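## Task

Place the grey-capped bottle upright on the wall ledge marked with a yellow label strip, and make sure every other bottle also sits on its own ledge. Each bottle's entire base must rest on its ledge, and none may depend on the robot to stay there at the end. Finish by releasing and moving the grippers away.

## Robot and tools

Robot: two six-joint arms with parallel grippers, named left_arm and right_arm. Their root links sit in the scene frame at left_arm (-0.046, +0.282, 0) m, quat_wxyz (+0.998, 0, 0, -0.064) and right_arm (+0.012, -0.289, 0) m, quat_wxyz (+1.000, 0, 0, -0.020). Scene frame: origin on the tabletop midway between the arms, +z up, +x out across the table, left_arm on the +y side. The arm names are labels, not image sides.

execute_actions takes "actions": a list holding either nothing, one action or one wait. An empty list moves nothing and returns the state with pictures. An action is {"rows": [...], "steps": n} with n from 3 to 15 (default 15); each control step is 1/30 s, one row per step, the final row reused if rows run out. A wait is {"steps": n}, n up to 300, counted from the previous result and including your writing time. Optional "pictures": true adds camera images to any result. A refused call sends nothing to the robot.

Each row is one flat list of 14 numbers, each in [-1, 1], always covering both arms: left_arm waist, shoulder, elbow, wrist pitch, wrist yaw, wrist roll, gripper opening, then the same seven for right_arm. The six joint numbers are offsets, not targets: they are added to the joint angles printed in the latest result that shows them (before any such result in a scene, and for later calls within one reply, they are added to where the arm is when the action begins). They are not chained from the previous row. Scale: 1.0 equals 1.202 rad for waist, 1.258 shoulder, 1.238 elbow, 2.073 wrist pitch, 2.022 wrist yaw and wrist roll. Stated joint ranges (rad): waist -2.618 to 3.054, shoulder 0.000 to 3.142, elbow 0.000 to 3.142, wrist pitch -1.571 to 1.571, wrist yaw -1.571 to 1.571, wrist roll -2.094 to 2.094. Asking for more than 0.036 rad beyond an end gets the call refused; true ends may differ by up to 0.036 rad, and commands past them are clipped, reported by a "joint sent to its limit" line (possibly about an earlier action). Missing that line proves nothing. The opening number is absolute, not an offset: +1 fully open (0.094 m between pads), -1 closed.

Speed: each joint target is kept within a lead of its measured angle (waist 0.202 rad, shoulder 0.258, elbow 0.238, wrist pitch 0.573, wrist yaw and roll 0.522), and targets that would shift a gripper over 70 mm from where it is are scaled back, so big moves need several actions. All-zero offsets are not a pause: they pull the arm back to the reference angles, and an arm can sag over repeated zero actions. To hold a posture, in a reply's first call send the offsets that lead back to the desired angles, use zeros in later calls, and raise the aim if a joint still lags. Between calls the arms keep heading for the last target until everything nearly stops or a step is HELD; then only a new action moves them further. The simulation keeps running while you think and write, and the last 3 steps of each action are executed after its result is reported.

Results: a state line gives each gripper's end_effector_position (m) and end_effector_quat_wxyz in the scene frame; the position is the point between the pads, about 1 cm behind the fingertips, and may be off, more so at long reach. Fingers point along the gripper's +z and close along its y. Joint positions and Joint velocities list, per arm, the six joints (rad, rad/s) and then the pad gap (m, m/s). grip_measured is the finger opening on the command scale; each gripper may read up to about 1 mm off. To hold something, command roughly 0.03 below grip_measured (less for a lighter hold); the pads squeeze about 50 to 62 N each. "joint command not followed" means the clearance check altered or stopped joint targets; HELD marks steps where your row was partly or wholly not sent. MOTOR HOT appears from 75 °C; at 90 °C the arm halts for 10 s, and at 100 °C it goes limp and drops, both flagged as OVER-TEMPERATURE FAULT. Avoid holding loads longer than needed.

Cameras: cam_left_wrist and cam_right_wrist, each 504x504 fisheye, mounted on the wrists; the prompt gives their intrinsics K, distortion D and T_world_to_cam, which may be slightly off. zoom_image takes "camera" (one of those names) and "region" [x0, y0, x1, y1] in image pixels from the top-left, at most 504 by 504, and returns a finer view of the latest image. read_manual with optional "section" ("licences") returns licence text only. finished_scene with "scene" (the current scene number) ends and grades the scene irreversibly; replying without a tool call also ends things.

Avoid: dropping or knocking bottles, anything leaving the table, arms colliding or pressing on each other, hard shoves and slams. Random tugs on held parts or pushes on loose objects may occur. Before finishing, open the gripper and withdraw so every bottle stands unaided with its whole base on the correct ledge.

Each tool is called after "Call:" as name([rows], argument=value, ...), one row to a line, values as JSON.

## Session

Call:
execute_actions(actions=[])

Scene clock: 0.00 s of 7800.00 s.
left_arm: end_effector_position=(+0.3326, +0.2266, +0.4045) grip_measured=+1.000 end_effector_quat_wxyz=(+0.703, +0.053, +0.707, -0.057) | right_arm: end_effector_position=(+0.3922, -0.3026, +0.4018) grip_measured=+1.000 end_effector_quat_wxyz=(+0.704, +0.009, +0.710, -0.019)
Joint positions: left_arm=[-0.015  1.05   1.043 -0.     0.012 -0.006  0.094] | right_arm=[ 0.003  1.04   1.031 -0.     0.004 -0.014  0.094]
Joint velocities: left_arm=[-0.007 -0.002 -0.002 -0.081 -0.022 -0.051  0.   ] | right_arm=[-0.002  0.002 -0.007  0.007 -0.066  0.007  0.   ]
Motor temperatures (°C, as the motors report them): left_arm=[28 26 26 29 27 29] | right_arm=[29 26 28 31 26 27]

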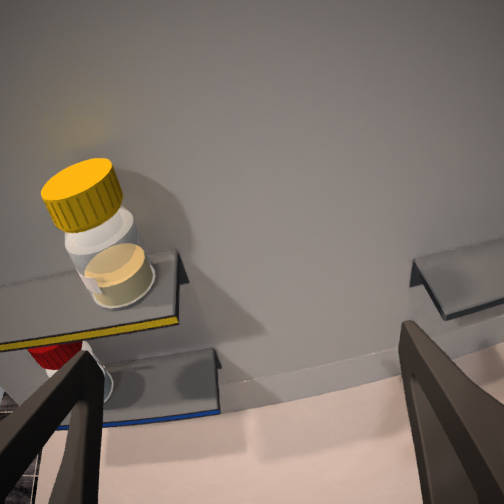

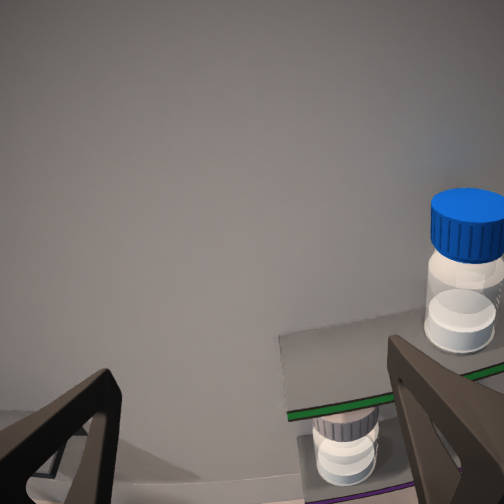

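Call:
execute_actions([
  {"rows":[[0,0,0,0,0,0,1,-0.066,0.22,-0.39,0.39,0,0,1]],"steps":15},
])

Call:
execute_actions([
  {"steps":45},
], pictures=true)

Scene clock: 0.60 s of 7800.00 s.
left_arm: end_effector_position=(+0.3326, +0.2266, +0.4045) grip_measured=+1.000 end_effector_quat_wxyz=(+0.703, +0.053, +0.707, -0.057) | right_arm: end_effector_position=(+0.4231, -0.3334, +0.1791) grip_measured=+1.000 end_effector_quat_wxyz=(+0.624, +0.038, +0.779, -0.039)
Joint positions: left_arm=[-0.015  1.05   1.043 -0.     0.012 -0.006  0.094] | right_arm=[-0.07   1.353  0.51   0.625  0.001 -0.014  0.094]
Joint velocities: left_arm=[-0.012  0.007 -0.007 -0.022  0.037  0.007  0.   ] | right_arm=[-0.022 -0.017 -0.002  0.535 -0.007 -0.022  0.   ]
Motor temperatures (°C, as the motors report them): left_arm=[28 26 26 29 27 29] | right_arm=[29 26 28 32 26 27]
Steps of this call (steps 1 to 6: nothing new was sent; steps 7 to 18: the first 12 steps of this action). Readings (joint positions):
7: left_arm=[-0.015 1.050 1.043 -0.000 0.012 -0.006] | right_arm=[-0.003 1.052 1.010 0.058 0.000 -0.014]
8: left_arm=[-0.015 1.050 1.043 -0.000 0.012 -0.006] | right_arm=[-0.016 1.078 0.982 0.155 -0.000 -0.014]
10: left_arm=[-0.015 1.050 1.043 -0.000 0.012 -0.006] | right_arm=[-0.043 1.166 0.897 0.360 -0.000 -0.014]
14: left_arm=[-0.015 1.050 1.043 -0.000 0.012 -0.006] | right_arm=[-0.069 1.320 0.622 0.608 0.001 -0.014]
18: the state above

Scene clock: 2.10 s of 7800.00 s.
left_arm: end_effector_position=(+0.3326, +0.2266, +0.4045) grip_measured=+1.000 end_effector_quat_wxyz=(+0.703, +0.053, +0.707, -0.057) | right_arm: end_effector_position=(+0.4272, -0.3339, +0.2244) grip_measured=+1.000 end_effector_quat_wxyz=(+0.690, +0.035, +0.722, -0.043)
Joint positions: left_arm=[-0.015  1.05   1.043 -0.     0.012 -0.006  0.094] | right_arm=[-0.07   1.339  0.51   0.786  0.001 -0.014  0.094]
Joint velocities: left_arm=[-0.002 -0.007 -0.007  0.081  0.066 -0.081  0.   ] | right_arm=[-0.007 -0.002 -0.012 -0.037 -0.051 -0.007  0.   ]
Motor temperatures (°C, as the motors report them): left_arm=[28 26 26 30 27 29] | right_arm=[29 26 29 32 26 27]
Kept back: nothing.
Steps of this call (steps 1 to 3: the last 3 steps of your previous action; steps 4 to 30: the robot went on to your last target; steps 31 to 45: nothing new was sent). Readings (joint positions):
1: left_arm=[-0.015 1.050 1.043 -0.000 0.012 -0.006] | right_arm=[-0.070 1.353 0.510 0.652 0.001 -0.014]
2: left_arm=[-0.015 1.050 1.043 -0.000 0.012 -0.006] | right_arm=[-0.070 1.350 0.510 0.681 0.001 -0.014]
4: left_arm=[-0.015 1.050 1.043 -0.000 0.012 -0.006] | right_arm=[-0.070 1.342 0.510 0.724 0.001 -0.014]
8: left_arm=[-0.015 1.050 1.043 -0.000 0.012 -0.006] | right_arm=[-0.070 1.339 0.510 0.767 0.001 -0.014]
45: the state above
All arms were judged still, so your last target was given up. Only a new action makes them travel on or press farther. Fingers that are still opening or closing keep moving.
camera_calibration (this result's frames):
cam_right_wrist: T_world_to_cam=[[-0.0715557, -0.984307, -0.161303, -0.259897], [-0.481723, 0.175711, -0.858527, 0.503482], [0.873397, 0.016271, -0.486736, -0.13475], [0, 0, 0, 1]] pos_world=[0.341631, -0.342093, 0.324743]

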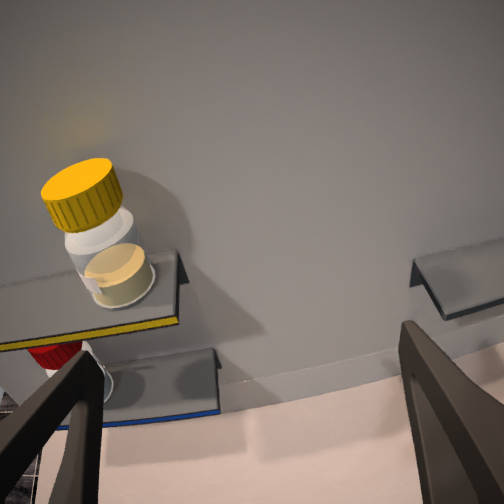

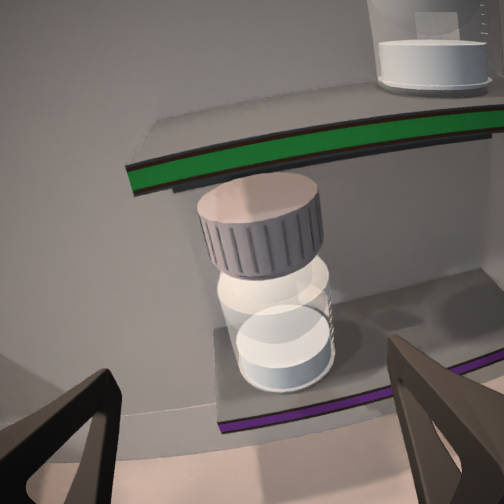

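Call:
execute_actions([
  {"rows":[[0,0,0,0,0,0,1,-0.02,0.17,0.13,0.05,0,0,1]],"steps":15},
])

Call:
execute_actions([
  {"steps":25},
], pictures=true)

Scene clock: 2.70 s of 7800.00 s.
left_arm: end_effector_position=(+0.3326, +0.2266, +0.4045) grip_measured=+1.000 end_effector_quat_wxyz=(+0.703, +0.053, +0.707, -0.057) | right_arm: end_effector_position=(+0.4706, -0.3463, +0.2109) grip_measured=+1.000 end_effector_quat_wxyz=(+0.685, +0.041, +0.725, -0.048)
Joint positions: left_arm=[-0.015  1.05   1.043 -0.     0.012 -0.006  0.094] | right_arm=[-0.087  1.559  0.644  0.86   0.    -0.014  0.094]
Joint velocities: left_arm=[-0.002  0.007  0.002 -0.066  0.007  0.007  0.   ] | right_arm=[ 0.012  0.012 -0.012 -0.022 -0.022 -0.007  0.   ]
Motor temperatures (°C, as the motors report them): left_arm=[28 26 26 30 27 29] | right_arm=[29 26 29 32 26 27]
Steps of this call (steps 1 to 6: nothing new was sent; steps 7 to 18: the first 12 steps of this action). Readings (joint positions):
7: left_arm=[-0.015 1.050 1.043 -0.000 0.012 -0.006] | right_arm=[-0.072 1.366 0.526 0.799 0.000 -0.014]
8: left_arm=[-0.015 1.050 1.043 -0.000 0.012 -0.006] | right_arm=[-0.077 1.424 0.569 0.822 0.000 -0.014]
10: left_arm=[-0.015 1.050 1.043 -0.000 0.012 -0.006] | right_arm=[-0.084 1.521 0.635 0.845 0.000 -0.014]
14: left_arm=[-0.015 1.050 1.043 -0.000 0.012 -0.006] | right_arm=[-0.087 1.559 0.644 0.848 0.000 -0.014]
18: the state above

Scene clock: 3.53 s of 7800.00 s.
left_arm: end_effector_position=(+0.3326, +0.2266, +0.4045) grip_measured=+1.000 end_effector_quat_wxyz=(+0.703, +0.053, +0.707, -0.057) | right_arm: end_effector_position=(+0.4707, -0.3463, +0.2124) grip_measured=+1.000 end_effector_quat_wxyz=(+0.688, +0.041, +0.723, -0.049)
Joint positions: left_arm=[-0.015  1.05   1.043 -0.     0.012 -0.006  0.094] | right_arm=[-0.087  1.559  0.644  0.866  0.    -0.014  0.094]
Joint velocities: left_arm=[ 0.007 -0.002 -0.007  0.066  0.022  0.051  0.   ] | right_arm=[-0.007 -0.012  0.007 -0.007 -0.007  0.037  0.   ]
Motor temperatures (°C, as the motors report them): left_arm=[28 26 27 30 27 29] | right_arm=[29 26 29 33 26 27]
Kept back: nothing.
Steps of this call (steps 1 to 3: the last 3 steps of your previous action; steps 4 to 15: the robot went on to your last target; steps 16 to 25: nothing new was sent). Readings (joint positions):
1: left_arm=[-0.015 1.050 1.043 -0.000 0.012 -0.006] | right_arm=[-0.087 1.559 0.644 0.862 0.000 -0.014]
2: left_arm=[-0.015 1.050 1.043 -0.000 0.012 -0.006] | right_arm=[-0.087 1.559 0.644 0.863 0.000 -0.014]
4: left_arm=[-0.015 1.050 1.043 -0.000 0.012 -0.006] | right_arm=[-0.087 1.559 0.644 0.864 0.000 -0.014]
8: left_arm=[-0.015 1.050 1.043 -0.000 0.012 -0.006] | right_arm=[-0.087 1.559 0.644 0.865 0.000 -0.014]
25: the state above
All arms were judged still, so your last target was given up. Only a new action makes them travel on or press farther. Fingers that are still opening or closing keep moving.
camera_calibration (this result's frames):
cam_right_wrist: T_world_to_cam=[[-0.0882328, -0.982913, -0.161548, -0.26259], [-0.483707, 0.184054, -0.855659, 0.519592], [0.870771, 0.00264487, -0.491681, -0.180771], [0, 0, 0, 1]] pos_world=[0.385572, -0.353258, 0.313291]

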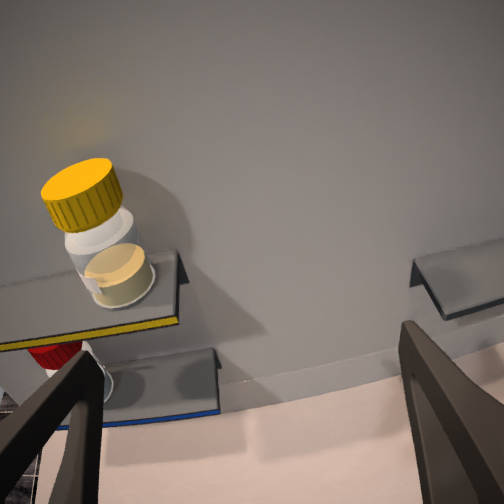

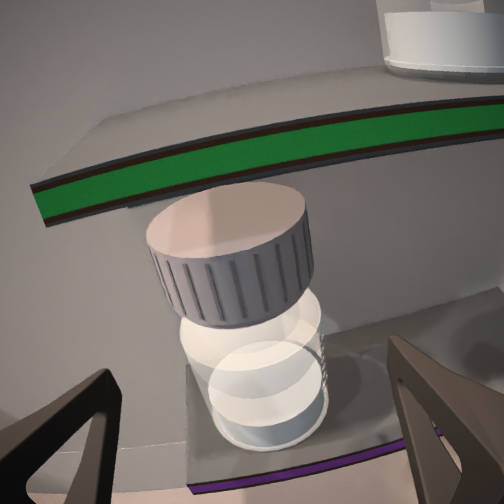

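Call:
execute_actions([
  {"rows":[[0,0,0,0,0,0,1,0,0.14,0.095,0.035,0,0,1]],"steps":15},
])

Call:
execute_actions([
  {"steps":20},
], pictures=true)

Scene clock: 4.07 s of 7800.00 s.
left_arm: end_effector_position=(+0.3326, +0.2266, +0.4045) grip_measured=+1.000 end_effector_quat_wxyz=(+0.703, +0.053, +0.707, -0.057) | right_arm: end_effector_position=(+0.5026, -0.3504, +0.1794) grip_measured=+1.000 end_effector_quat_wxyz=(+0.671, +0.042, +0.739, -0.047)
Joint positions: left_arm=[-0.015  1.05   1.043 -0.     0.012 -0.006  0.094] | right_arm=[-0.087  1.746  0.735  0.916  0.    -0.014  0.094]
Joint velocities: left_arm=[-0.002  0.017  0.002  0.007 -0.081 -0.007  0.   ] | right_arm=[-0.012 -0.002  0.017 -0.007 -0.051  0.051  0.   ]
Motor temperatures (°C, as the motors report them): left_arm=[28 26 27 30 27 29] | right_arm=[29 26 29 33 26 27]
Steps of this call (steps 1 to 4: nothing new was sent; steps 5 to 16: the first 12 steps of this action). Readings (joint positions):
5: left_arm=[-0.015 1.050 1.043 -0.000 0.012 -0.006] | right_arm=[-0.087 1.580 0.655 0.879 0.000 -0.014]
6: left_arm=[-0.015 1.050 1.043 -0.000 0.012 -0.006] | right_arm=[-0.087 1.625 0.687 0.900 0.000 -0.014]
8: left_arm=[-0.015 1.050 1.043 -0.000 0.012 -0.006] | right_arm=[-0.087 1.703 0.732 0.914 0.000 -0.014]
12: left_arm=[-0.015 1.050 1.043 -0.000 0.012 -0.006] | right_arm=[-0.087 1.746 0.735 0.910 0.000 -0.014]
16: the state above

Scene clock: 4.73 s of 7800.00 s.
left_arm: end_effector_position=(+0.3326, +0.2266, +0.4045) grip_measured=+1.000 end_effector_quat_wxyz=(+0.703, +0.053, +0.707, -0.057) | right_arm: end_effector_position=(+0.5027, -0.3504, +0.1795) grip_measured=+1.000 end_effector_quat_wxyz=(+0.671, +0.042, +0.738, -0.047)
Joint positions: left_arm=[-0.015  1.05   1.043 -0.     0.012 -0.006  0.094] | right_arm=[-0.087  1.746  0.735  0.917  0.    -0.014  0.094]
Joint velocities: left_arm=[ 0.002 -0.002  0.002 -0.066  0.066  0.022  0.   ] | right_arm=[-0.002 -0.007 -0.012 -0.007  0.022 -0.007  0.   ]
Motor temperatures (°C, as the motors report them): left_arm=[28 26 27 30 27 29] | right_arm=[29 26 29 33 26 27]
Kept back: nothing.
Steps of this call (steps 1 to 3: the last 3 steps of your previous action; steps 4 to 15: the robot went on to your last target; steps 16 to 20: nothing new was sent). Readings (joint positions):
1: left_arm=[-0.015 1.050 1.043 -0.000 0.012 -0.006] | right_arm=[-0.087 1.746 0.735 0.916 0.000 -0.014]
2: left_arm=[-0.015 1.050 1.043 -0.000 0.012 -0.006] | right_arm=[-0.087 1.746 0.735 0.917 0.000 -0.014]
4: left_arm=[-0.015 1.050 1.043 -0.000 0.012 -0.006] | right_arm=[-0.087 1.746 0.735 0.917 0.000 -0.014]
8: left_arm=[-0.015 1.050 1.043 -0.000 0.012 -0.006] | right_arm=[-0.087 1.746 0.735 0.917 0.000 -0.014]
20: the state above
All arms were judged still, so your last target was given up. Only a new action makes them travel on or press farther. Fingers that are still opening or closing keep moving.
camera_calibration (this result's frames):
cam_right_wrist: T_world_to_cam=[[-0.0953575, -0.982006, -0.163006, -0.264928], [-0.520767, 0.188769, -0.832567, 0.523777], [0.848356, 0.00549685, -0.529397, -0.205784], [0, 0, 0, 1]] pos_world=[0.422082, -0.357903, 0.283953]

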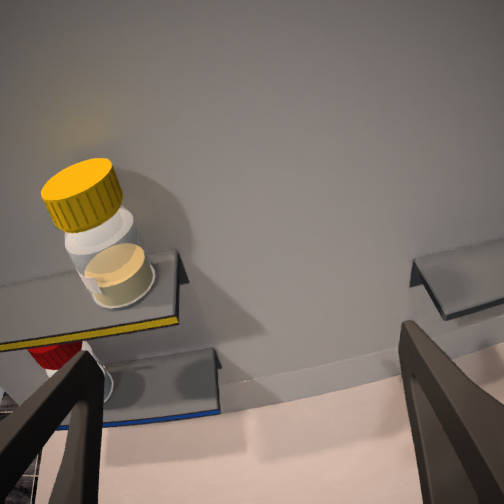

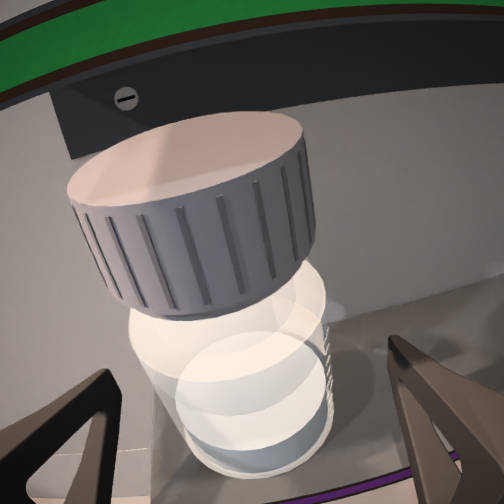

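Call:
execute_actions([
  {"rows":[[0,0,0,0,0,0,1,0,0.02,0.075,0.025,0,0,1]],"steps":15},
])

Call:
execute_actions([
  {"steps":15},
], pictures=true)

Scene clock: 5.20 s of 7800.00 s.
left_arm: end_effector_position=(+0.3326, +0.2266, +0.4045) grip_measured=+1.000 end_effector_quat_wxyz=(+0.703, +0.053, +0.707, -0.057) | right_arm: end_effector_position=(+0.5160, -0.3521, +0.2038) grip_measured=+1.000 end_effector_quat_wxyz=(+0.697, +0.040, +0.714, -0.049)
Joint positions: left_arm=[-0.015  1.05   1.043 -0.     0.012 -0.006  0.094] | right_arm=[-0.087  1.766  0.797  0.947  0.    -0.014  0.094]
Joint velocities: left_arm=[-0.002  0.007 -0.007  0.007 -0.007 -0.066  0.   ] | right_arm=[ 0.002 -0.002  0.007  0.007 -0.007 -0.037  0.   ]
Motor temperatures (°C, as the motors report them): left_arm=[28 26 27 30 27 29] | right_arm=[29 26 29 33 26 27]
Steps of this call (steps 1 to 2: nothing new was sent; steps 3 to 14: the first 12 steps of this action). Readings (joint positions):
3: left_arm=[-0.015 1.050 1.043 -0.000 0.012 -0.006] | right_arm=[-0.087 1.748 0.741 0.918 0.000 -0.014]
4: left_arm=[-0.015 1.050 1.043 -0.000 0.012 -0.006] | right_arm=[-0.087 1.756 0.756 0.919 0.000 -0.014]
6: left_arm=[-0.015 1.050 1.043 -0.000 0.012 -0.006] | right_arm=[-0.087 1.766 0.783 0.926 0.000 -0.014]
10: left_arm=[-0.015 1.050 1.043 -0.000 0.012 -0.006] | right_arm=[-0.087 1.766 0.797 0.946 0.000 -0.014]
14: the state above

Scene clock: 5.70 s of 7800.00 s.
left_arm: end_effector_position=(+0.3326, +0.2266, +0.4045) grip_measured=+1.000 end_effector_quat_wxyz=(+0.703, +0.053, +0.707, -0.057) | right_arm: end_effector_position=(+0.5160, -0.3521, +0.2038) grip_measured=+1.000 end_effector_quat_wxyz=(+0.697, +0.040, +0.714, -0.049)
Joint positions: left_arm=[-0.015  1.05   1.043 -0.     0.012 -0.006  0.094] | right_arm=[-0.087  1.766  0.797  0.947  0.    -0.014  0.094]
Joint velocities: left_arm=[ 0.007 -0.007  0.012  0.066 -0.022 -0.037  0.   ] | right_arm=[ 0.002  0.002 -0.012 -0.051 -0.037 -0.007  0.   ]
Motor temperatures (°C, as the motors report them): left_arm=[28 26 27 30 27 29] | right_arm=[29 26 29 33 26 27]
Kept back: nothing.
Steps of this call (steps 1 to 3: the last 3 steps of your previous action; steps 4 to 15: the robot went on to your last target). Readings (joint positions):
1: left_arm=[-0.015 1.050 1.043 -0.000 0.012 -0.006] | right_arm=[-0.087 1.766 0.797 0.947 0.000 -0.014]
2: left_arm=[-0.015 1.050 1.043 -0.000 0.012 -0.006] | right_arm=[-0.087 1.766 0.797 0.947 0.000 -0.014]
4: left_arm=[-0.015 1.050 1.043 -0.000 0.012 -0.006] | right_arm=[-0.087 1.766 0.797 0.947 0.000 -0.014]
8: left_arm=[-0.015 1.050 1.043 -0.000 0.012 -0.006] | right_arm=[-0.087 1.766 0.797 0.947 0.000 -0.014]
15: the state above
All arms were judged still, so your last target was given up. Only a new action makes them travel on or press farther. Fingers that are still opening or closing keep moving.
camera_calibration (this result's frames):
cam_right_wrist: T_world_to_cam=[[-0.0839061, -0.983463, -0.1605, -0.268295], [-0.460537, 0.181106, -0.868969, 0.524934], [0.883666, 0.00100419, -0.468117, -0.236544], [0, 0, 0, 1]] pos_world=[0.428266, -0.35869, 0.30236]

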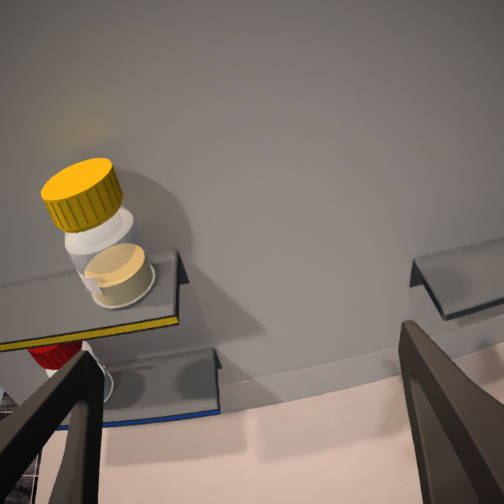

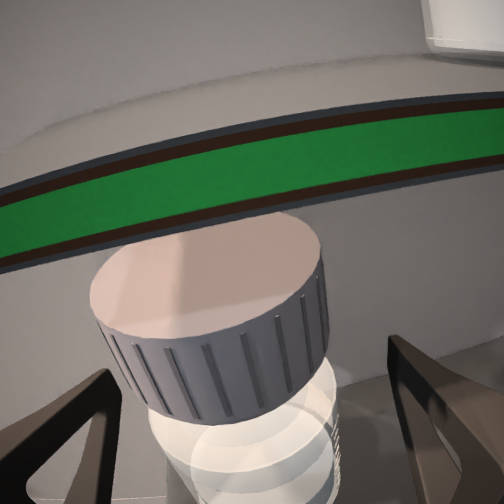

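Call:
execute_actions([
  {"rows":[[0,0,0,0,0,0,1,0,0.055,0.045,0.012,0,0,1]],"steps":12},
])

Call:
execute_actions([
  {"rows":[[0,0,0,0,0,0,1,0,0.005,0,0.005,0,0,0]],"steps":15},
])

Call:
execute_actions([
  {"rows":[[0,0,0,0,0,0,1,0,-0.04,-0.01,-0.01,0,0,0],[0,0,0,0,0,0,1,0,-0.08,-0.03,-0.025,0,0,0],[0,0,0,0,0,0,1,0,-0.12,-0.055,-0.04,0,0,0],[0,0,0,0,0,0,1,0,-0.16,-0.08,-0.05,0,0,0],[0,0,0,0,0,0,1,0,-0.2,-0.105,-0.06,0,0,0],[0,0,0,0,0,0,1,0,-0.24,-0.13,-0.07,0,0,0],[0,0,0,0,0,0,1,0,-0.28,-0.155,-0.075,0,0,0],[0,0,0,0,0,0,1,0,-0.32,-0.18,-0.075,0,0,0],[0,0,0,0,0,0,1,0,-0.37,-0.22,-0.075,0,0,0]],"steps":15},
])

Call:
execute_actions([
  {"steps":25},
], pictures=true)

Scene clock: 6.20 s of 7800.00 s.
left_arm: end_effector_position=(+0.3326, +0.2266, +0.4045) grip_measured=+1.000 end_effector_quat_wxyz=(+0.703, +0.053, +0.707, -0.057) | right_arm: end_effector_position=(+0.5257, -0.3533, +0.1827) grip_measured=+1.000 end_effector_quat_wxyz=(+0.685, +0.041, +0.725, -0.048)
Joint positions: left_arm=[-0.015  1.05   1.043 -0.     0.012 -0.006  0.094] | right_arm=[-0.087  1.837  0.821  0.96   0.    -0.014  0.094]
Joint velocities: left_arm=[-0.007 -0.002 -0.002 -0.037 -0.022  0.037  0.   ] | right_arm=[-0.002  0.007  0.007 -0.022 -0.022  0.007  0.   ]
Motor temperatures (°C, as the motors report them): left_arm=[28 26 27 31 27 29] | right_arm=[29 26 29 33 26 27]
Steps of this call (steps 1 to 6: nothing new was sent; steps 7 to 15: the first 9 steps of this action). Readings (joint positions):
7: left_arm=[-0.015 1.050 1.043 -0.000 0.012 -0.006] | right_arm=[-0.087 1.773 0.800 0.952 0.000 -0.014]
8: left_arm=[-0.015 1.050 1.043 -0.000 0.012 -0.006] | right_arm=[-0.087 1.788 0.809 0.958 0.000 -0.014]
10: left_arm=[-0.015 1.050 1.043 -0.000 0.012 -0.006] | right_arm=[-0.087 1.815 0.821 0.960 0.000 -0.014]
14: left_arm=[-0.015 1.050 1.043 -0.000 0.012 -0.006] | right_arm=[-0.087 1.837 0.821 0.960 0.000 -0.014]
15: the state above

Scene clock: 6.70 s of 7800.00 s.
left_arm: end_effector_position=(+0.3326, +0.2266, +0.4045) grip_measured=+1.000 end_effector_quat_wxyz=(+0.703, +0.053, +0.707, -0.057) | right_arm: end_effector_position=(+0.5257, -0.3533, +0.1827) grip_measured=+0.152 end_effector_quat_wxyz=(+0.685, +0.041, +0.725, -0.048)
Joint positions: left_arm=[-0.015  1.05   1.043 -0.     0.012 -0.006  0.094] | right_arm=[-0.087  1.837  0.821  0.96   0.    -0.014  0.054]
Joint velocities: left_arm=[-0.002 -0.007 -0.017 -0.007 -0.007  0.022  0.   ] | right_arm=[ 0.022  0.007 -0.007 -0.037 -0.095  0.051  0.   ]
Motor temperatures (°C, as the motors report them): left_arm=[28 26 27 31 27 29] | right_arm=[29 27 29 34 26 27]
Steps of this call (steps 1 to 3: the last 3 steps of your previous action; steps 4 to 15: the first 12 steps of this action, its rows measured from where the robot was after step 3). Readings (joint positions):
3: left_arm=[-0.015 1.050 1.043 -0.000 0.012 -0.006] | right_arm=[-0.087 1.837 0.821 0.960 0.000 -0.014]
4: left_arm=[-0.015 1.050 1.043 -0.000 0.012 -0.006] | right_arm=[-0.087 1.837 0.821 0.960 0.000 -0.014]
5: left_arm=[-0.015 1.050 1.043 -0.000 0.012 -0.006] | right_arm=[-0.087 1.837 0.821 0.960 0.000 -0.014]
7: left_arm=[-0.015 1.050 1.043 -0.000 0.012 -0.006] | right_arm=[-0.087 1.837 0.821 0.960 0.000 -0.014]
11: left_arm=[-0.015 1.050 1.043 -0.000 0.012 -0.006] | right_arm=[-0.087 1.837 0.821 0.960 0.000 -0.014]
15: the state above

Scene clock: 7.20 s of 7800.00 s.
left_arm: end_effector_position=(+0.3326, +0.2266, +0.4045) grip_measured=+1.000 end_effector_quat_wxyz=(+0.703, +0.053, +0.707, -0.057) | right_arm: end_effector_position=(+0.4390, -0.3424, +0.2144) grip_measured=+0.152 end_effector_quat_wxyz=(+0.678, +0.041, +0.732, -0.048)
Joint positions: left_arm=[-0.015  1.05   1.043 -0.     0.012 -0.006  0.094] | right_arm=[-0.087  1.405  0.549  0.78   0.001 -0.014  0.054]
Joint velocities: left_arm=[-0.007  0.007 -0.002  0.007 -0.022 -0.007  0.   ] | right_arm=[ 0.002 -0.388 -0.11  -0.037 -0.051  0.022  0.   ]
Motor temperatures (°C, as the motors report them): left_arm=[28 26 27 31 27 29] | right_arm=[29 27 29 34 26 27]
Steps of this call (steps 1 to 3: the last 3 steps of your previous action; steps 4 to 15: the first 12 steps of this action, its rows measured from where the robot was after step 3). Readings (joint positions):
3: left_arm=[-0.015 1.050 1.043 -0.000 0.012 -0.006] | right_arm=[-0.087 1.837 0.821 0.960 0.000 -0.014]
4: left_arm=[-0.015 1.050 1.043 -0.000 0.012 -0.006] | right_arm=[-0.087 1.835 0.821 0.958 0.000 -0.014]
5: left_arm=[-0.015 1.050 1.043 -0.000 0.012 -0.006] | right_arm=[-0.087 1.825 0.817 0.947 0.000 -0.014]
7: left_arm=[-0.015 1.050 1.043 -0.000 0.012 -0.006] | right_arm=[-0.087 1.765 0.778 0.902 0.000 -0.014]
11: left_arm=[-0.015 1.050 1.043 -0.000 0.012 -0.006] | right_arm=[-0.087 1.561 0.650 0.818 0.000 -0.014]
15: the state above

Scene clock: 8.03 s of 7800.00 s.
left_arm: end_effector_position=(+0.3326, +0.2266, +0.4045) grip_measured=+1.000 end_effector_quat_wxyz=(+0.703, +0.053, +0.707, -0.057) | right_arm: end_effector_position=(+0.4378, -0.3423, +0.2169) grip_measured=+0.152 end_effector_quat_wxyz=(+0.679, +0.041, +0.731, -0.048)
Joint positions: left_arm=[-0.015  1.05   1.043 -0.     0.012 -0.006  0.094] | right_arm=[-0.087  1.395  0.549  0.774  0.001 -0.014  0.054]
Joint velocities: left_arm=[-0.002 -0.002 -0.007  0.037 -0.007  0.022  0.   ] | right_arm=[-0.007  0.007  0.002  0.022 -0.037 -0.037  0.   ]
Motor temperatures (°C, as the motors report them): left_arm=[28 26 27 31 27 29] | right_arm=[29 27 29 34 26 27]
Kept back: nothing.
Steps of this call (steps 1 to 3: the last 3 steps of your previous action; steps 4 to 25: the robot went on to your last target). Readings (joint positions):
1: left_arm=[-0.015 1.050 1.043 -0.000 0.012 -0.006] | right_arm=[-0.087 1.397 0.549 0.780 0.001 -0.014]
2: left_arm=[-0.015 1.050 1.043 -0.000 0.012 -0.006] | right_arm=[-0.087 1.395 0.549 0.780 0.001 -0.014]
4: left_arm=[-0.015 1.050 1.043 -0.000 0.012 -0.006] | right_arm=[-0.087 1.395 0.549 0.777 0.001 -0.014]
8: left_arm=[-0.015 1.050 1.043 -0.000 0.012 -0.006] | right_arm=[-0.087 1.395 0.549 0.774 0.001 -0.014]
25: the state above
camera_calibration (this result's frames):
cam_right_wrist: T_world_to_cam=[[-0.0925781, -0.982455, -0.1619, -0.258659], [-0.502593, 0.186472, -0.844173, 0.513385], [0.859552, 0.00321792, -0.511039, -0.140687], [0, 0, 0, 1]] pos_world=[0.355006, -0.3494, 0.319613]

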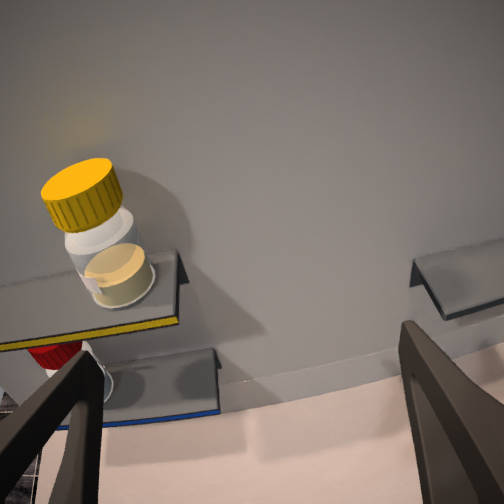

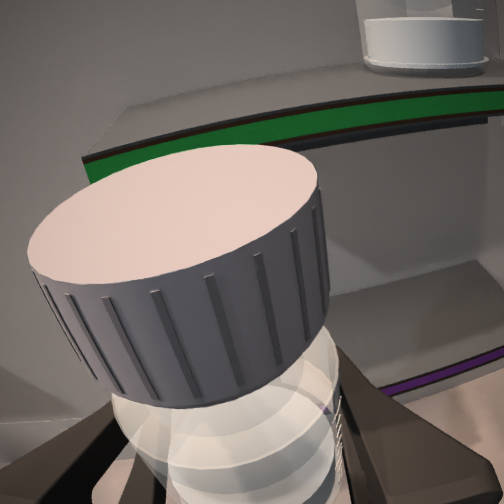

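Call:
execute_actions([
  {"rows":[[0,0,0,0,0,0,1,0,-0.09,0.44,-0.27,0,0,0]],"steps":15},
])

Call:
execute_actions([
  {"rows":[[0,0,0,0,0,0,1,0.56,0,0,0.01,0,0,0]],"steps":15},
])

Call:
execute_actions([
  {"steps":25},
])

Call:
execute_actions([
  {"rows":[[0,0,0,0,0,0,1,0,0.37,0.21,0.12,0,0,0]],"steps":15},
])

Call:
execute_actions([
  {"steps":30},
], pictures=true)

Scene clock: 8.63 s of 7800.00 s.
left_arm: end_effector_position=(+0.3326, +0.2266, +0.4045) grip_measured=+1.000 end_effector_quat_wxyz=(+0.703, +0.053, +0.707, -0.057) | right_arm: end_effector_position=(+0.4630, -0.3455, +0.3573) grip_measured=+0.152 end_effector_quat_wxyz=(+0.693, +0.041, +0.718, -0.049)
Joint positions: left_arm=[-0.015  1.05   1.043 -0.     0.012 -0.006  0.094] | right_arm=[-0.087  1.318  1.045  0.238  0.001 -0.014  0.054]
Joint velocities: left_arm=[ 0.007 -0.002  0.002 -0.022 -0.081 -0.022  0.   ] | right_arm=[-0.007 -0.232  0.364 -0.007 -0.022  0.007 -0.002]
Motor temperatures (°C, as the motors report them): left_arm=[28 26 27 31 27 29] | right_arm=[29 27 29 34 26 27]
Steps of this call (steps 1 to 6: the robot went on to your last target; steps 7 to 18: the first 12 steps of this action). Readings (joint positions):
7: left_arm=[-0.015 1.050 1.043 -0.000 0.012 -0.006] | right_arm=[-0.087 1.382 0.578 0.686 0.001 -0.014]
8: left_arm=[-0.015 1.050 1.043 -0.000 0.012 -0.006] | right_arm=[-0.087 1.368 0.632 0.550 0.001 -0.014]
10: left_arm=[-0.015 1.050 1.043 -0.000 0.012 -0.006] | right_arm=[-0.087 1.354 0.746 0.390 0.001 -0.014]
14: left_arm=[-0.015 1.050 1.043 -0.000 0.012 -0.006] | right_arm=[-0.087 1.340 0.935 0.290 0.001 -0.014]
18: the state above

Scene clock: 9.13 s of 7800.00 s.
left_arm: end_effector_position=(+0.3326, +0.2266, +0.4045) grip_measured=+1.000 end_effector_quat_wxyz=(+0.703, +0.053, +0.707, -0.057) | right_arm: end_effector_position=(+0.3985, -0.0514, +0.3622) grip_measured=+0.152 end_effector_quat_wxyz=(+0.669, -0.202, +0.690, +0.186)
Joint positions: left_arm=[-0.015  1.05   1.043 -0.     0.012 -0.006  0.094] | right_arm=[ 0.584  1.314  1.061  0.219 -0.013 -0.014  0.054]
Joint velocities: left_arm=[-0.007 -0.002  0.012  0.037 -0.037  0.022  0.   ] | right_arm=[ 0.833  0.002 -0.022  0.007 -0.432 -0.037  0.   ]
Motor temperatures (°C, as the motors report them): left_arm=[28 26 27 31 27 29] | right_arm=[29 27 29 34 26 27]
Steps of this call (steps 1 to 3: the last 3 steps of your previous action; steps 4 to 15: the first 12 steps of this action, its rows measured from where the robot was after step 3). Readings (joint positions):
3: left_arm=[-0.015 1.050 1.043 -0.000 0.012 -0.006] | right_arm=[-0.087 1.300 1.061 0.237 0.001 -0.014]
4: left_arm=[-0.015 1.050 1.043 -0.000 0.012 -0.006] | right_arm=[-0.064 1.300 1.061 0.237 0.021 -0.014]
5: left_arm=[-0.015 1.050 1.043 -0.000 0.012 -0.006] | right_arm=[-0.022 1.300 1.061 0.236 0.038 -0.014]
7: left_arm=[-0.015 1.050 1.043 -0.000 0.012 -0.006] | right_arm=[0.100 1.305 1.061 0.230 0.035 -0.014]
11: left_arm=[-0.015 1.050 1.043 -0.000 0.012 -0.006] | right_arm=[0.364 1.313 1.061 0.221 0.021 -0.014]
15: the state above

Scene clock: 9.97 s of 7800.00 s.
left_arm: end_effector_position=(+0.3326, +0.2266, +0.4045) grip_measured=+1.000 end_effector_quat_wxyz=(+0.703, +0.053, +0.707, -0.057) | right_arm: end_effector_position=(+0.3970, -0.0489, +0.3622) grip_measured=+0.152 end_effector_quat_wxyz=(+0.669, -0.203, +0.690, +0.187)
Joint positions: left_arm=[-0.015  1.05   1.043 -0.     0.012 -0.006  0.094] | right_arm=[ 0.593  1.314  1.061  0.219 -0.007 -0.014  0.054]
Joint velocities: left_arm=[-0.012  0.022  0.002 -0.022  0.037  0.007  0.   ] | right_arm=[-0.012 -0.007  0.002 -0.051 -0.037  0.022  0.001]
Motor temperatures (°C, as the motors report them): left_arm=[28 26 27 31 27 29] | right_arm=[29 27 30 35 26 27]
Kept back: nothing.
Steps of this call (steps 1 to 3: the last 3 steps of your previous action; steps 4 to 15: the robot went on to your last target; steps 16 to 25: nothing new was sent). Readings (joint positions):
1: left_arm=[-0.015 1.050 1.043 -0.000 0.012 -0.006] | right_arm=[0.603 1.314 1.061 0.219 -0.023 -0.014]
2: left_arm=[-0.015 1.050 1.043 -0.000 0.012 -0.006] | right_arm=[0.608 1.314 1.061 0.219 -0.028 -0.014]
4: left_arm=[-0.015 1.050 1.043 -0.000 0.012 -0.006] | right_arm=[0.602 1.314 1.061 0.219 -0.023 -0.014]
8: left_arm=[-0.015 1.050 1.043 -0.000 0.012 -0.006] | right_arm=[0.593 1.314 1.061 0.219 -0.010 -0.014]
25: the state above
All arms were judged still, so your last target was given up. Only a new action makes them travel on or press farther. Fingers that are still opening or closing keep moving.

Scene clock: 10.37 s of 7800.00 s.
left_arm: end_effector_position=(+0.3326, +0.2266, +0.4045) grip_measured=+1.000 end_effector_quat_wxyz=(+0.703, +0.053, +0.707, -0.057) | right_arm: end_effector_position=(+0.5012, +0.0154, +0.2576) grip_measured=+0.152 end_effector_quat_wxyz=(+0.625, -0.215, +0.729, +0.175)
Joint positions: left_arm=[-0.015  1.05   1.043 -0.     0.012 -0.006  0.094] | right_arm=[ 0.593  1.84   1.291  0.392 -0.007 -0.014  0.054]
Joint velocities: left_arm=[-0.017 -0.017 -0.002  0.022 -0.007  0.022  0.   ] | right_arm=[-0.007 -0.002 -0.012 -0.051  0.007  0.022 -0.   ]
Motor temperatures (°C, as the motors report them): left_arm=[28 26 27 31 27 29] | right_arm=[29 27 30 35 26 27]
Steps of this call (steps 1 to 12: the first 12 steps of this action). Readings (joint positions):
1: left_arm=[-0.015 1.050 1.043 -0.000 0.012 -0.006] | right_arm=[0.593 1.341 1.086 0.223 -0.007 -0.014]
2: left_arm=[-0.015 1.050 1.043 -0.000 0.012 -0.006] | right_arm=[0.593 1.406 1.149 0.251 -0.007 -0.014]
4: left_arm=[-0.015 1.050 1.043 -0.000 0.012 -0.006] | right_arm=[0.593 1.566 1.273 0.351 -0.007 -0.014]
8: left_arm=[-0.015 1.050 1.043 -0.000 0.012 -0.006] | right_arm=[0.593 1.773 1.315 0.419 -0.007 -0.014]
12: the state above

Scene clock: 11.37 s of 7800.00 s.
left_arm: end_effector_position=(+0.3326, +0.2266, +0.4045) grip_measured=+1.000 end_effector_quat_wxyz=(+0.703, +0.053, +0.707, -0.057) | right_arm: end_effector_position=(+0.4988, +0.0139, +0.2736) grip_measured=+0.152 end_effector_quat_wxyz=(+0.639, -0.211, +0.718, +0.179)
Joint positions: left_arm=[-0.015  1.05   1.043 -0.     0.012 -0.006  0.094] | right_arm=[ 0.593  1.817  1.291  0.406 -0.007 -0.014  0.054]
Joint velocities: left_arm=[-0.017  0.002  0.017 -0.037  0.007  0.051  0.   ] | right_arm=[ 0.002  0.012 -0.007  0.051 -0.022 -0.051  0.001]
Motor temperatures (°C, as the motors report them): left_arm=[28 26 27 32 27 29] | right_arm=[29 27 30 35 26 27]
Kept back: nothing.
Steps of this call (steps 1 to 3: the last 3 steps of your previous action; steps 4 to 30: the robot went on to your last target). Readings (joint positions):
1: left_arm=[-0.015 1.050 1.043 -0.000 0.012 -0.006] | right_arm=[0.593 1.838 1.291 0.392 -0.007 -0.014]
2: left_arm=[-0.015 1.050 1.043 -0.000 0.012 -0.006] | right_arm=[0.593 1.833 1.291 0.394 -0.007 -0.014]
4: left_arm=[-0.015 1.050 1.043 -0.000 0.012 -0.006] | right_arm=[0.593 1.824 1.291 0.398 -0.007 -0.014]
8: left_arm=[-0.015 1.050 1.043 -0.000 0.012 -0.006] | right_arm=[0.593 1.817 1.291 0.406 -0.007 -0.014]
30: the state above
All arms were judged still, so your last target was given up. Only a new action makes them travel on or press farther. Fingers that are still opening or closing keep moving.
camera_calibration (this result's frames):
cam_right_wrist: T_world_to_cam=[[0.544785, -0.822278, -0.164523, -0.213306], [-0.540998, -0.194726, -0.818171, 0.542853], [0.640727, 0.534734, -0.550934, -0.0525839], [0, 0, 0, 1]] pos_world=[0.44358, -0.0415709, 0.380082]

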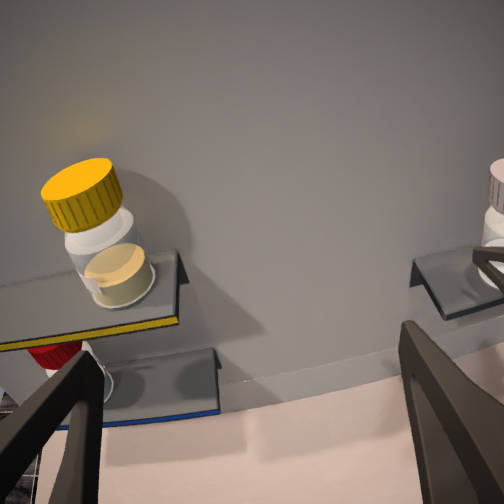

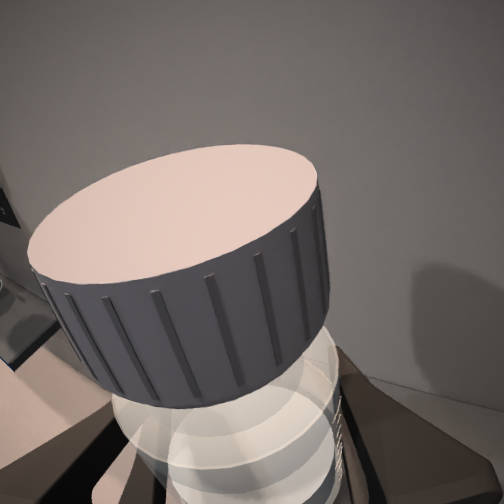

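Call:
execute_actions([
  {"rows":[[0,0,0,0,0,0,1,0,0,0.03,0.04,0,0,0],[0,0,0,0,0,0,1,0,0,0.03,0.04,0,0,0],[0,0,0,0,0,0,1,0,0,0.03,0.04,0,0,0],[0,0,0,0,0,0,1,0,0,0.03,0.04,0,0,0],[0,0,0,0,0,0,1,0,0.04,0.09,0.04,0,0,0],[0,0,0,0,0,0,1,0,0.04,0.09,0.04,0,0,0],[0,0,0,0,0,0,1,0,0.04,0.09,0.04,0,0,0],[0,0,0,0,0,0,1,0,0.04,0.09,0.04,0,0,0],[0,0,0,0,0,0,1,0,0.1,0.09,0.06,0,0,0]],"steps":15},
])

Call:
execute_actions([
  {"steps":25},
], pictures=true)

Scene clock: 11.93 s of 7800.00 s.
left_arm: end_effector_position=(+0.3326, +0.2266, +0.4045) grip_measured=+1.000 end_effector_quat_wxyz=(+0.703, +0.053, +0.707, -0.057) | right_arm: end_effector_position=(+0.5210, +0.0276, +0.2625) grip_measured=+0.152 end_effector_quat_wxyz=(+0.648, -0.209, +0.710, +0.181)
Joint positions: left_arm=[-0.015  1.05   1.043 -0.     0.012 -0.006  0.094] | right_arm=[ 0.593  1.929  1.367  0.468 -0.007 -0.014  0.054]
Joint velocities: left_arm=[ 0.002 -0.007  0.002 -0.007  0.022  0.022  0.   ] | right_arm=[ 0.007  0.383  0.002  0.037  0.007 -0.066 -0.   ]
Motor temperatures (°C, as the motors report them): left_arm=[28 26 27 32 27 29] | right_arm=[29 27 30 35 26 27]
Steps of this call (steps 1 to 5: nothing new was sent; steps 6 to 17: the first 12 steps of this action). Readings (joint positions):
6: left_arm=[-0.015 1.050 1.043 -0.000 0.012 -0.006] | right_arm=[0.593 1.817 1.291 0.408 -0.007 -0.014]
7: left_arm=[-0.015 1.050 1.043 -0.000 0.012 -0.006] | right_arm=[0.593 1.818 1.291 0.410 -0.007 -0.014]
9: left_arm=[-0.015 1.050 1.043 -0.000 0.012 -0.006] | right_arm=[0.593 1.820 1.291 0.416 -0.007 -0.014]
13: left_arm=[-0.015 1.050 1.043 -0.000 0.012 -0.006] | right_arm=[0.593 1.869 1.349 0.425 -0.007 -0.014]
17: the state above

Scene clock: 12.77 s of 7800.00 s.
left_arm: end_effector_position=(+0.3326, +0.2266, +0.4045) grip_measured=+1.000 end_effector_quat_wxyz=(+0.703, +0.053, +0.707, -0.057) | right_arm: end_effector_position=(+0.5243, +0.0296, +0.2555) grip_measured=+0.152 end_effector_quat_wxyz=(+0.648, -0.209, +0.709, +0.181)
Joint positions: left_arm=[-0.015  1.05   1.043 -0.     0.012 -0.006  0.094] | right_arm=[ 0.593  1.952  1.368  0.49  -0.007 -0.014  0.054]
Joint velocities: left_arm=[ 0.002 -0.007  0.007  0.022 -0.037 -0.022  0.   ] | right_arm=[-0.002  0.002  0.002 -0.051  0.007  0.022  0.   ]
Motor temperatures (°C, as the motors report them): left_arm=[28 26 27 32 27 29] | right_arm=[29 27 30 35 26 27]
Kept back: nothing.
Steps of this call (steps 1 to 3: the last 3 steps of your previous action; steps 4 to 25: the robot went on to your last target). Readings (joint positions):
1: left_arm=[-0.015 1.050 1.043 -0.000 0.012 -0.006] | right_arm=[0.593 1.942 1.367 0.470 -0.007 -0.014]
2: left_arm=[-0.015 1.050 1.043 -0.000 0.012 -0.006] | right_arm=[0.593 1.950 1.368 0.486 -0.007 -0.014]
4: left_arm=[-0.015 1.050 1.043 -0.000 0.012 -0.006] | right_arm=[0.593 1.952 1.368 0.490 -0.007 -0.014]
8: left_arm=[-0.015 1.050 1.043 -0.000 0.012 -0.006] | right_arm=[0.593 1.952 1.368 0.490 -0.007 -0.014]
25: the state above
camera_calibration (this result's frames):
cam_right_wrist: T_world_to_cam=[[0.54846, -0.82001, -0.163629, -0.219467], [-0.522506, -0.183316, -0.832696, 0.538524], [0.652823, 0.542198, -0.529002, -0.0994702], [0, 0, 0, 1]] pos_world=[0.466687, -0.0273127, 0.359895]

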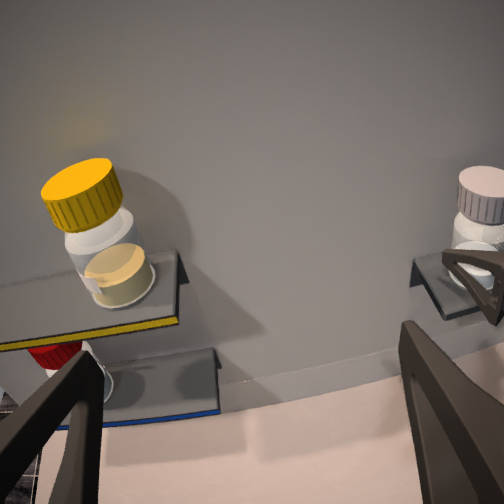

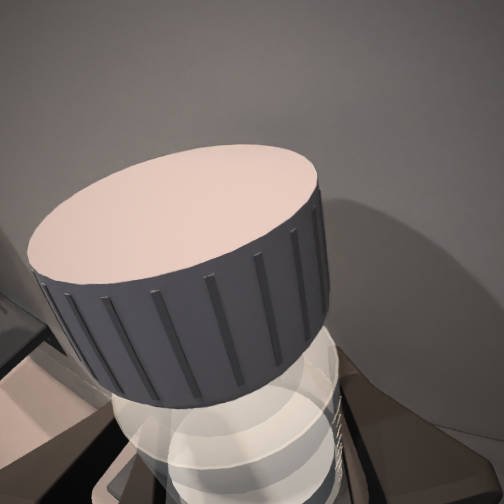

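Call:
execute_actions([
  {"rows":[[0,0,0,0,0,0,1,0,0.05,0,0.03,0,0,0]],"steps":15},
])

Call:
execute_actions([
  {"rows":[[0,0,0,0,0,0,1,0,0,0,0,0,0,1]],"steps":15},
])

Call:
execute_actions([
  {"rows":[[0,0,0,0,0,0,1,0,-0.1,-0.08,-0.02,0,0,1],[0,0,0,0,0,0,1,0,-0.18,-0.15,-0.04,0,0,1],[0,0,0,0,0,0,1,0,-0.28,-0.2,-0.06,0,0,1],[0,0,0,0,0,0,1,0,-0.45,-0.25,-0.1,0,0,1]],"steps":15},
])

Call:
execute_actions([
  {"rows":[[-0.295,0.6,0.08,0.33,0,0,1,-0.55,-0.1,0,0,0,0,1]],"steps":15},
])

Call:
execute_actions([
  {"steps":50},
], pictures=true)

Scene clock: 13.37 s of 7800.00 s.
left_arm: end_effector_position=(+0.3326, +0.2266, +0.4045) grip_measured=+1.000 end_effector_quat_wxyz=(+0.703, +0.053, +0.707, -0.057) | right_arm: end_effector_position=(+0.5302, +0.0333, +0.2541) grip_measured=+0.152 end_effector_quat_wxyz=(+0.665, -0.204, +0.693, +0.186)
Joint positions: left_arm=[-0.015  1.05   1.043 -0.     0.012 -0.006  0.094] | right_arm=[ 0.593  1.991  1.368  0.578 -0.007 -0.014  0.054]
Joint velocities: left_arm=[-0.027  0.002  0.007  0.022 -0.051  0.022  0.   ] | right_arm=[-0.002  0.007 -0.012  0.007 -0.007  0.081 -0.   ]
Motor temperatures (°C, as the motors report them): left_arm=[28 26 27 32 27 29] | right_arm=[29 27 30 35 26 27]
Steps of this call (steps 1 to 6: the robot went on to your last target; steps 7 to 18: the first 12 steps of this action). Readings (joint positions):
7: left_arm=[-0.015 1.050 1.043 -0.000 0.012 -0.006] | right_arm=[0.593 1.958 1.368 0.495 -0.007 -0.014]
8: left_arm=[-0.015 1.050 1.043 -0.000 0.012 -0.006] | right_arm=[0.593 1.968 1.368 0.517 -0.007 -0.014]
10: left_arm=[-0.015 1.050 1.043 -0.000 0.012 -0.006] | right_arm=[0.593 1.983 1.368 0.555 -0.007 -0.014]
14: left_arm=[-0.015 1.050 1.043 -0.000 0.012 -0.006] | right_arm=[0.593 1.991 1.368 0.576 -0.007 -0.014]
18: the state above

Scene clock: 13.87 s of 7800.00 s.
left_arm: end_effector_position=(+0.3326, +0.2266, +0.4045) grip_measured=+1.000 end_effector_quat_wxyz=(+0.703, +0.053, +0.707, -0.057) | right_arm: end_effector_position=(+0.5192, +0.0479, +0.2544) grip_measured=+1.000 end_effector_quat_wxyz=(+0.661, -0.220, +0.688, +0.202)
Joint positions: left_arm=[-0.015  1.05   1.043 -0.     0.012 -0.006  0.094] | right_arm=[ 0.615  1.987  1.361  0.581 -0.031 -0.014  0.094]
Joint velocities: left_arm=[-0.002 -0.002 -0.012  0.007 -0.037  0.022  0.   ] | right_arm=[-0.002 -0.002 -0.007 -0.022  0.007 -0.037  0.   ]
Motor temperatures (°C, as the motors report them): left_arm=[28 26 27 32 27 29] | right_arm=[29 27 30 35 26 27]
Steps of this call (steps 1 to 3: the last 3 steps of your previous action; steps 4 to 15: the first 12 steps of this action, its rows measured from where the robot was after step 3). Readings (joint positions):
3: left_arm=[-0.015 1.050 1.043 -0.000 0.012 -0.006] | right_arm=[0.593 1.992 1.368 0.578 -0.007 -0.014]
4: left_arm=[-0.015 1.050 1.043 -0.000 0.012 -0.006] | right_arm=[0.593 1.992 1.368 0.580 -0.017 -0.014]
5: left_arm=[-0.015 1.050 1.043 -0.000 0.012 -0.006] | right_arm=[0.600 1.989 1.365 0.580 -0.028 -0.014]
7: left_arm=[-0.015 1.050 1.043 -0.000 0.012 -0.006] | right_arm=[0.615 1.987 1.361 0.580 -0.026 -0.014]
11: left_arm=[-0.015 1.050 1.043 -0.000 0.012 -0.006] | right_arm=[0.615 1.987 1.361 0.581 -0.031 -0.014]
15: the state above

Scene clock: 14.37 s of 7800.00 s.
left_arm: end_effector_position=(+0.3326, +0.2266, +0.4045) grip_measured=+1.000 end_effector_quat_wxyz=(+0.703, +0.053, +0.707, -0.057) | right_arm: end_effector_position=(+0.4070, -0.0242, +0.3681) grip_measured=+1.000 end_effector_quat_wxyz=(+0.700, -0.210, +0.648, +0.212)
Joint positions: left_arm=[-0.015  1.05   1.043 -0.     0.012 -0.006  0.094] | right_arm=[ 0.616  1.406  1.053  0.424 -0.032 -0.017  0.094]
Joint velocities: left_arm=[ 0.002 -0.022  0.007  0.037  0.007  0.007  0.   ] | right_arm=[-0.012 -0.31   0.002  0.11  -0.066  0.007  0.   ]
Motor temperatures (°C, as the motors report them): left_arm=[28 26 27 32 27 29] | right_arm=[29 28 30 36 26 27]
Steps of this call (steps 1 to 3: the last 3 steps of your previous action; steps 4 to 15: the first 12 steps of this action, its rows measured from where the robot was after step 3). Readings (joint positions):
3: left_arm=[-0.015 1.050 1.043 -0.000 0.012 -0.006] | right_arm=[0.615 1.987 1.361 0.581 -0.031 -0.014]
4: left_arm=[-0.015 1.050 1.043 -0.000 0.012 -0.006] | right_arm=[0.616 1.974 1.347 0.580 -0.031 -0.014]
5: left_arm=[-0.015 1.050 1.043 -0.000 0.012 -0.006] | right_arm=[0.616 1.936 1.302 0.576 -0.032 -0.017]
7: left_arm=[-0.015 1.050 1.043 -0.000 0.012 -0.006] | right_arm=[0.616 1.797 1.166 0.517 -0.032 -0.017]
11: left_arm=[-0.015 1.050 1.043 -0.000 0.012 -0.006] | right_arm=[0.616 1.535 1.053 0.408 -0.032 -0.017]
15: the state above

Scene clock: 14.87 s of 7800.00 s.
left_arm: end_effector_position=(+0.4308, +0.0245, +0.3131) grip_measured=+1.000 end_effector_quat_wxyz=(+0.700, +0.171, +0.669, -0.183) | right_arm: end_effector_position=(+0.4618, -0.3072, +0.4034) grip_measured=+1.000 end_effector_quat_wxyz=(+0.755, +0.001, +0.655, -0.018)
Joint positions: left_arm=[-0.366  1.699  1.142  0.603  0.012 -0.006  0.094] | right_arm=[-0.014  1.309  1.048  0.404 -0.029 -0.017  0.094]
Joint velocities: left_arm=[-0.061  1.702  0.002  0.549 -0.007  0.022  0.   ] | right_arm=[-1.204  0.017 -0.007 -0.037  0.286 -0.022  0.   ]
Motor temperatures (°C, as the motors report them): left_arm=[28 26 27 32 27 29] | right_arm=[29 28 30 36 26 27]
Steps of this call (steps 1 to 3: the last 3 steps of your previous action; steps 4 to 15: the first 12 steps of this action, its rows measured from where the robot was after step 3). Readings (joint positions):
3: left_arm=[-0.015 1.050 1.043 -0.000 0.012 -0.006] | right_arm=[0.616 1.405 1.053 0.418 -0.032 -0.017]
4: left_arm=[-0.033 1.067 1.047 0.039 0.001 -0.006] | right_arm=[0.600 1.402 1.052 0.411 -0.043 -0.017]
5: left_arm=[-0.072 1.109 1.066 0.115 -0.005 -0.006] | right_arm=[0.567 1.394 1.049 0.402 -0.052 -0.017]
7: left_arm=[-0.168 1.221 1.107 0.283 -0.006 -0.006] | right_arm=[0.466 1.368 1.048 0.397 -0.051 -0.017]
11: left_arm=[-0.328 1.458 1.141 0.511 0.006 -0.006] | right_arm=[0.227 1.320 1.048 0.401 -0.045 -0.017]
15: the state above

Scene clock: 16.53 s of 7800.00 s.
left_arm: end_effector_position=(+0.4473, +0.0147, +0.2559) grip_measured=+1.000 end_effector_quat_wxyz=(+0.677, +0.180, +0.692, -0.175) | right_arm: end_effector_position=(+0.4607, -0.3251, +0.4034) grip_measured=+1.000 end_effector_quat_wxyz=(+0.755, +0.015, +0.655, -0.033)
Joint positions: left_arm=[-0.368  1.826  1.124  0.678  0.012  0.002  0.094] | right_arm=[-0.053  1.309  1.048  0.404 -0.024 -0.017  0.094]
Joint velocities: left_arm=[-0.017 -0.007  0.012  0.022  0.081  0.007  0.   ] | right_arm=[ 0.002 -0.007  0.017 -0.022  0.022 -0.066  0.   ]
Motor temperatures (°C, as the motors report them): left_arm=[28 27 27 32 27 29] | right_arm=[29 28 30 36 26 27]
Kept back: nothing.
Steps of this call (steps 1 to 3: the last 3 steps of your previous action; steps 4 to 30: the robot went on to your last target; steps 31 to 50: nothing new was sent). Readings (joint positions):
1: left_arm=[-0.367 1.752 1.142 0.614 0.012 -0.006] | right_arm=[-0.045 1.309 1.048 0.404 -0.020 -0.017]
2: left_arm=[-0.367 1.795 1.139 0.614 0.012 -0.006] | right_arm=[-0.057 1.309 1.048 0.404 -0.015 -0.017]
4: left_arm=[-0.368 1.839 1.125 0.618 0.012 0.002] | right_arm=[-0.057 1.309 1.048 0.404 -0.016 -0.017]
8: left_arm=[-0.368 1.832 1.124 0.651 0.012 0.002] | right_arm=[-0.053 1.309 1.048 0.404 -0.022 -0.017]
50: the state above
All arms were judged still, so your last target was given up. Only a new action makes them travel on or press farther. Fingers that are still opening or closing keep moving.
camera_calibration (this result's frames):
cam_left_wrist: T_world_to_cam=[[-0.480252, -0.862944, -0.157115, 0.263551], [-0.5017, 0.41718, -0.757798, 0.449493], [0.719483, -0.28511, -0.633291, -0.0434838], [0, 0, 0, 1]] pos_world=[0.383367, 0.0275126, 0.354495]
cam_right_wrist: T_world_to_cam=[[-0.00104368, -0.989398, -0.145228, -0.26062], [-0.322018, 0.137825, -0.936648, 0.617412], [0.946733, 0.0457884, -0.318748, -0.168992], [0, 0, 0, 1]] pos_world=[0.358536, -0.335214, 0.486582]

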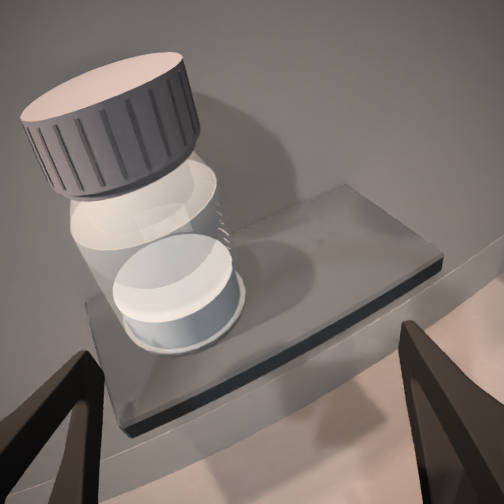

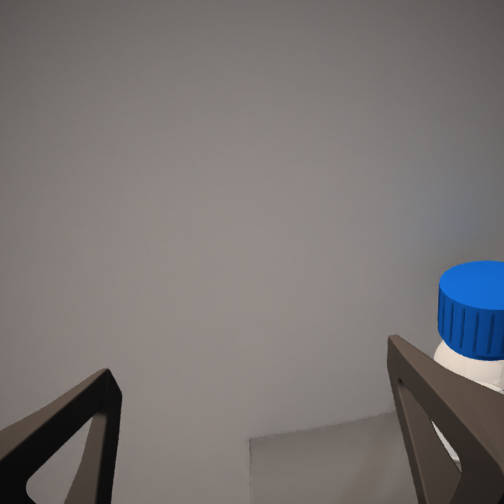

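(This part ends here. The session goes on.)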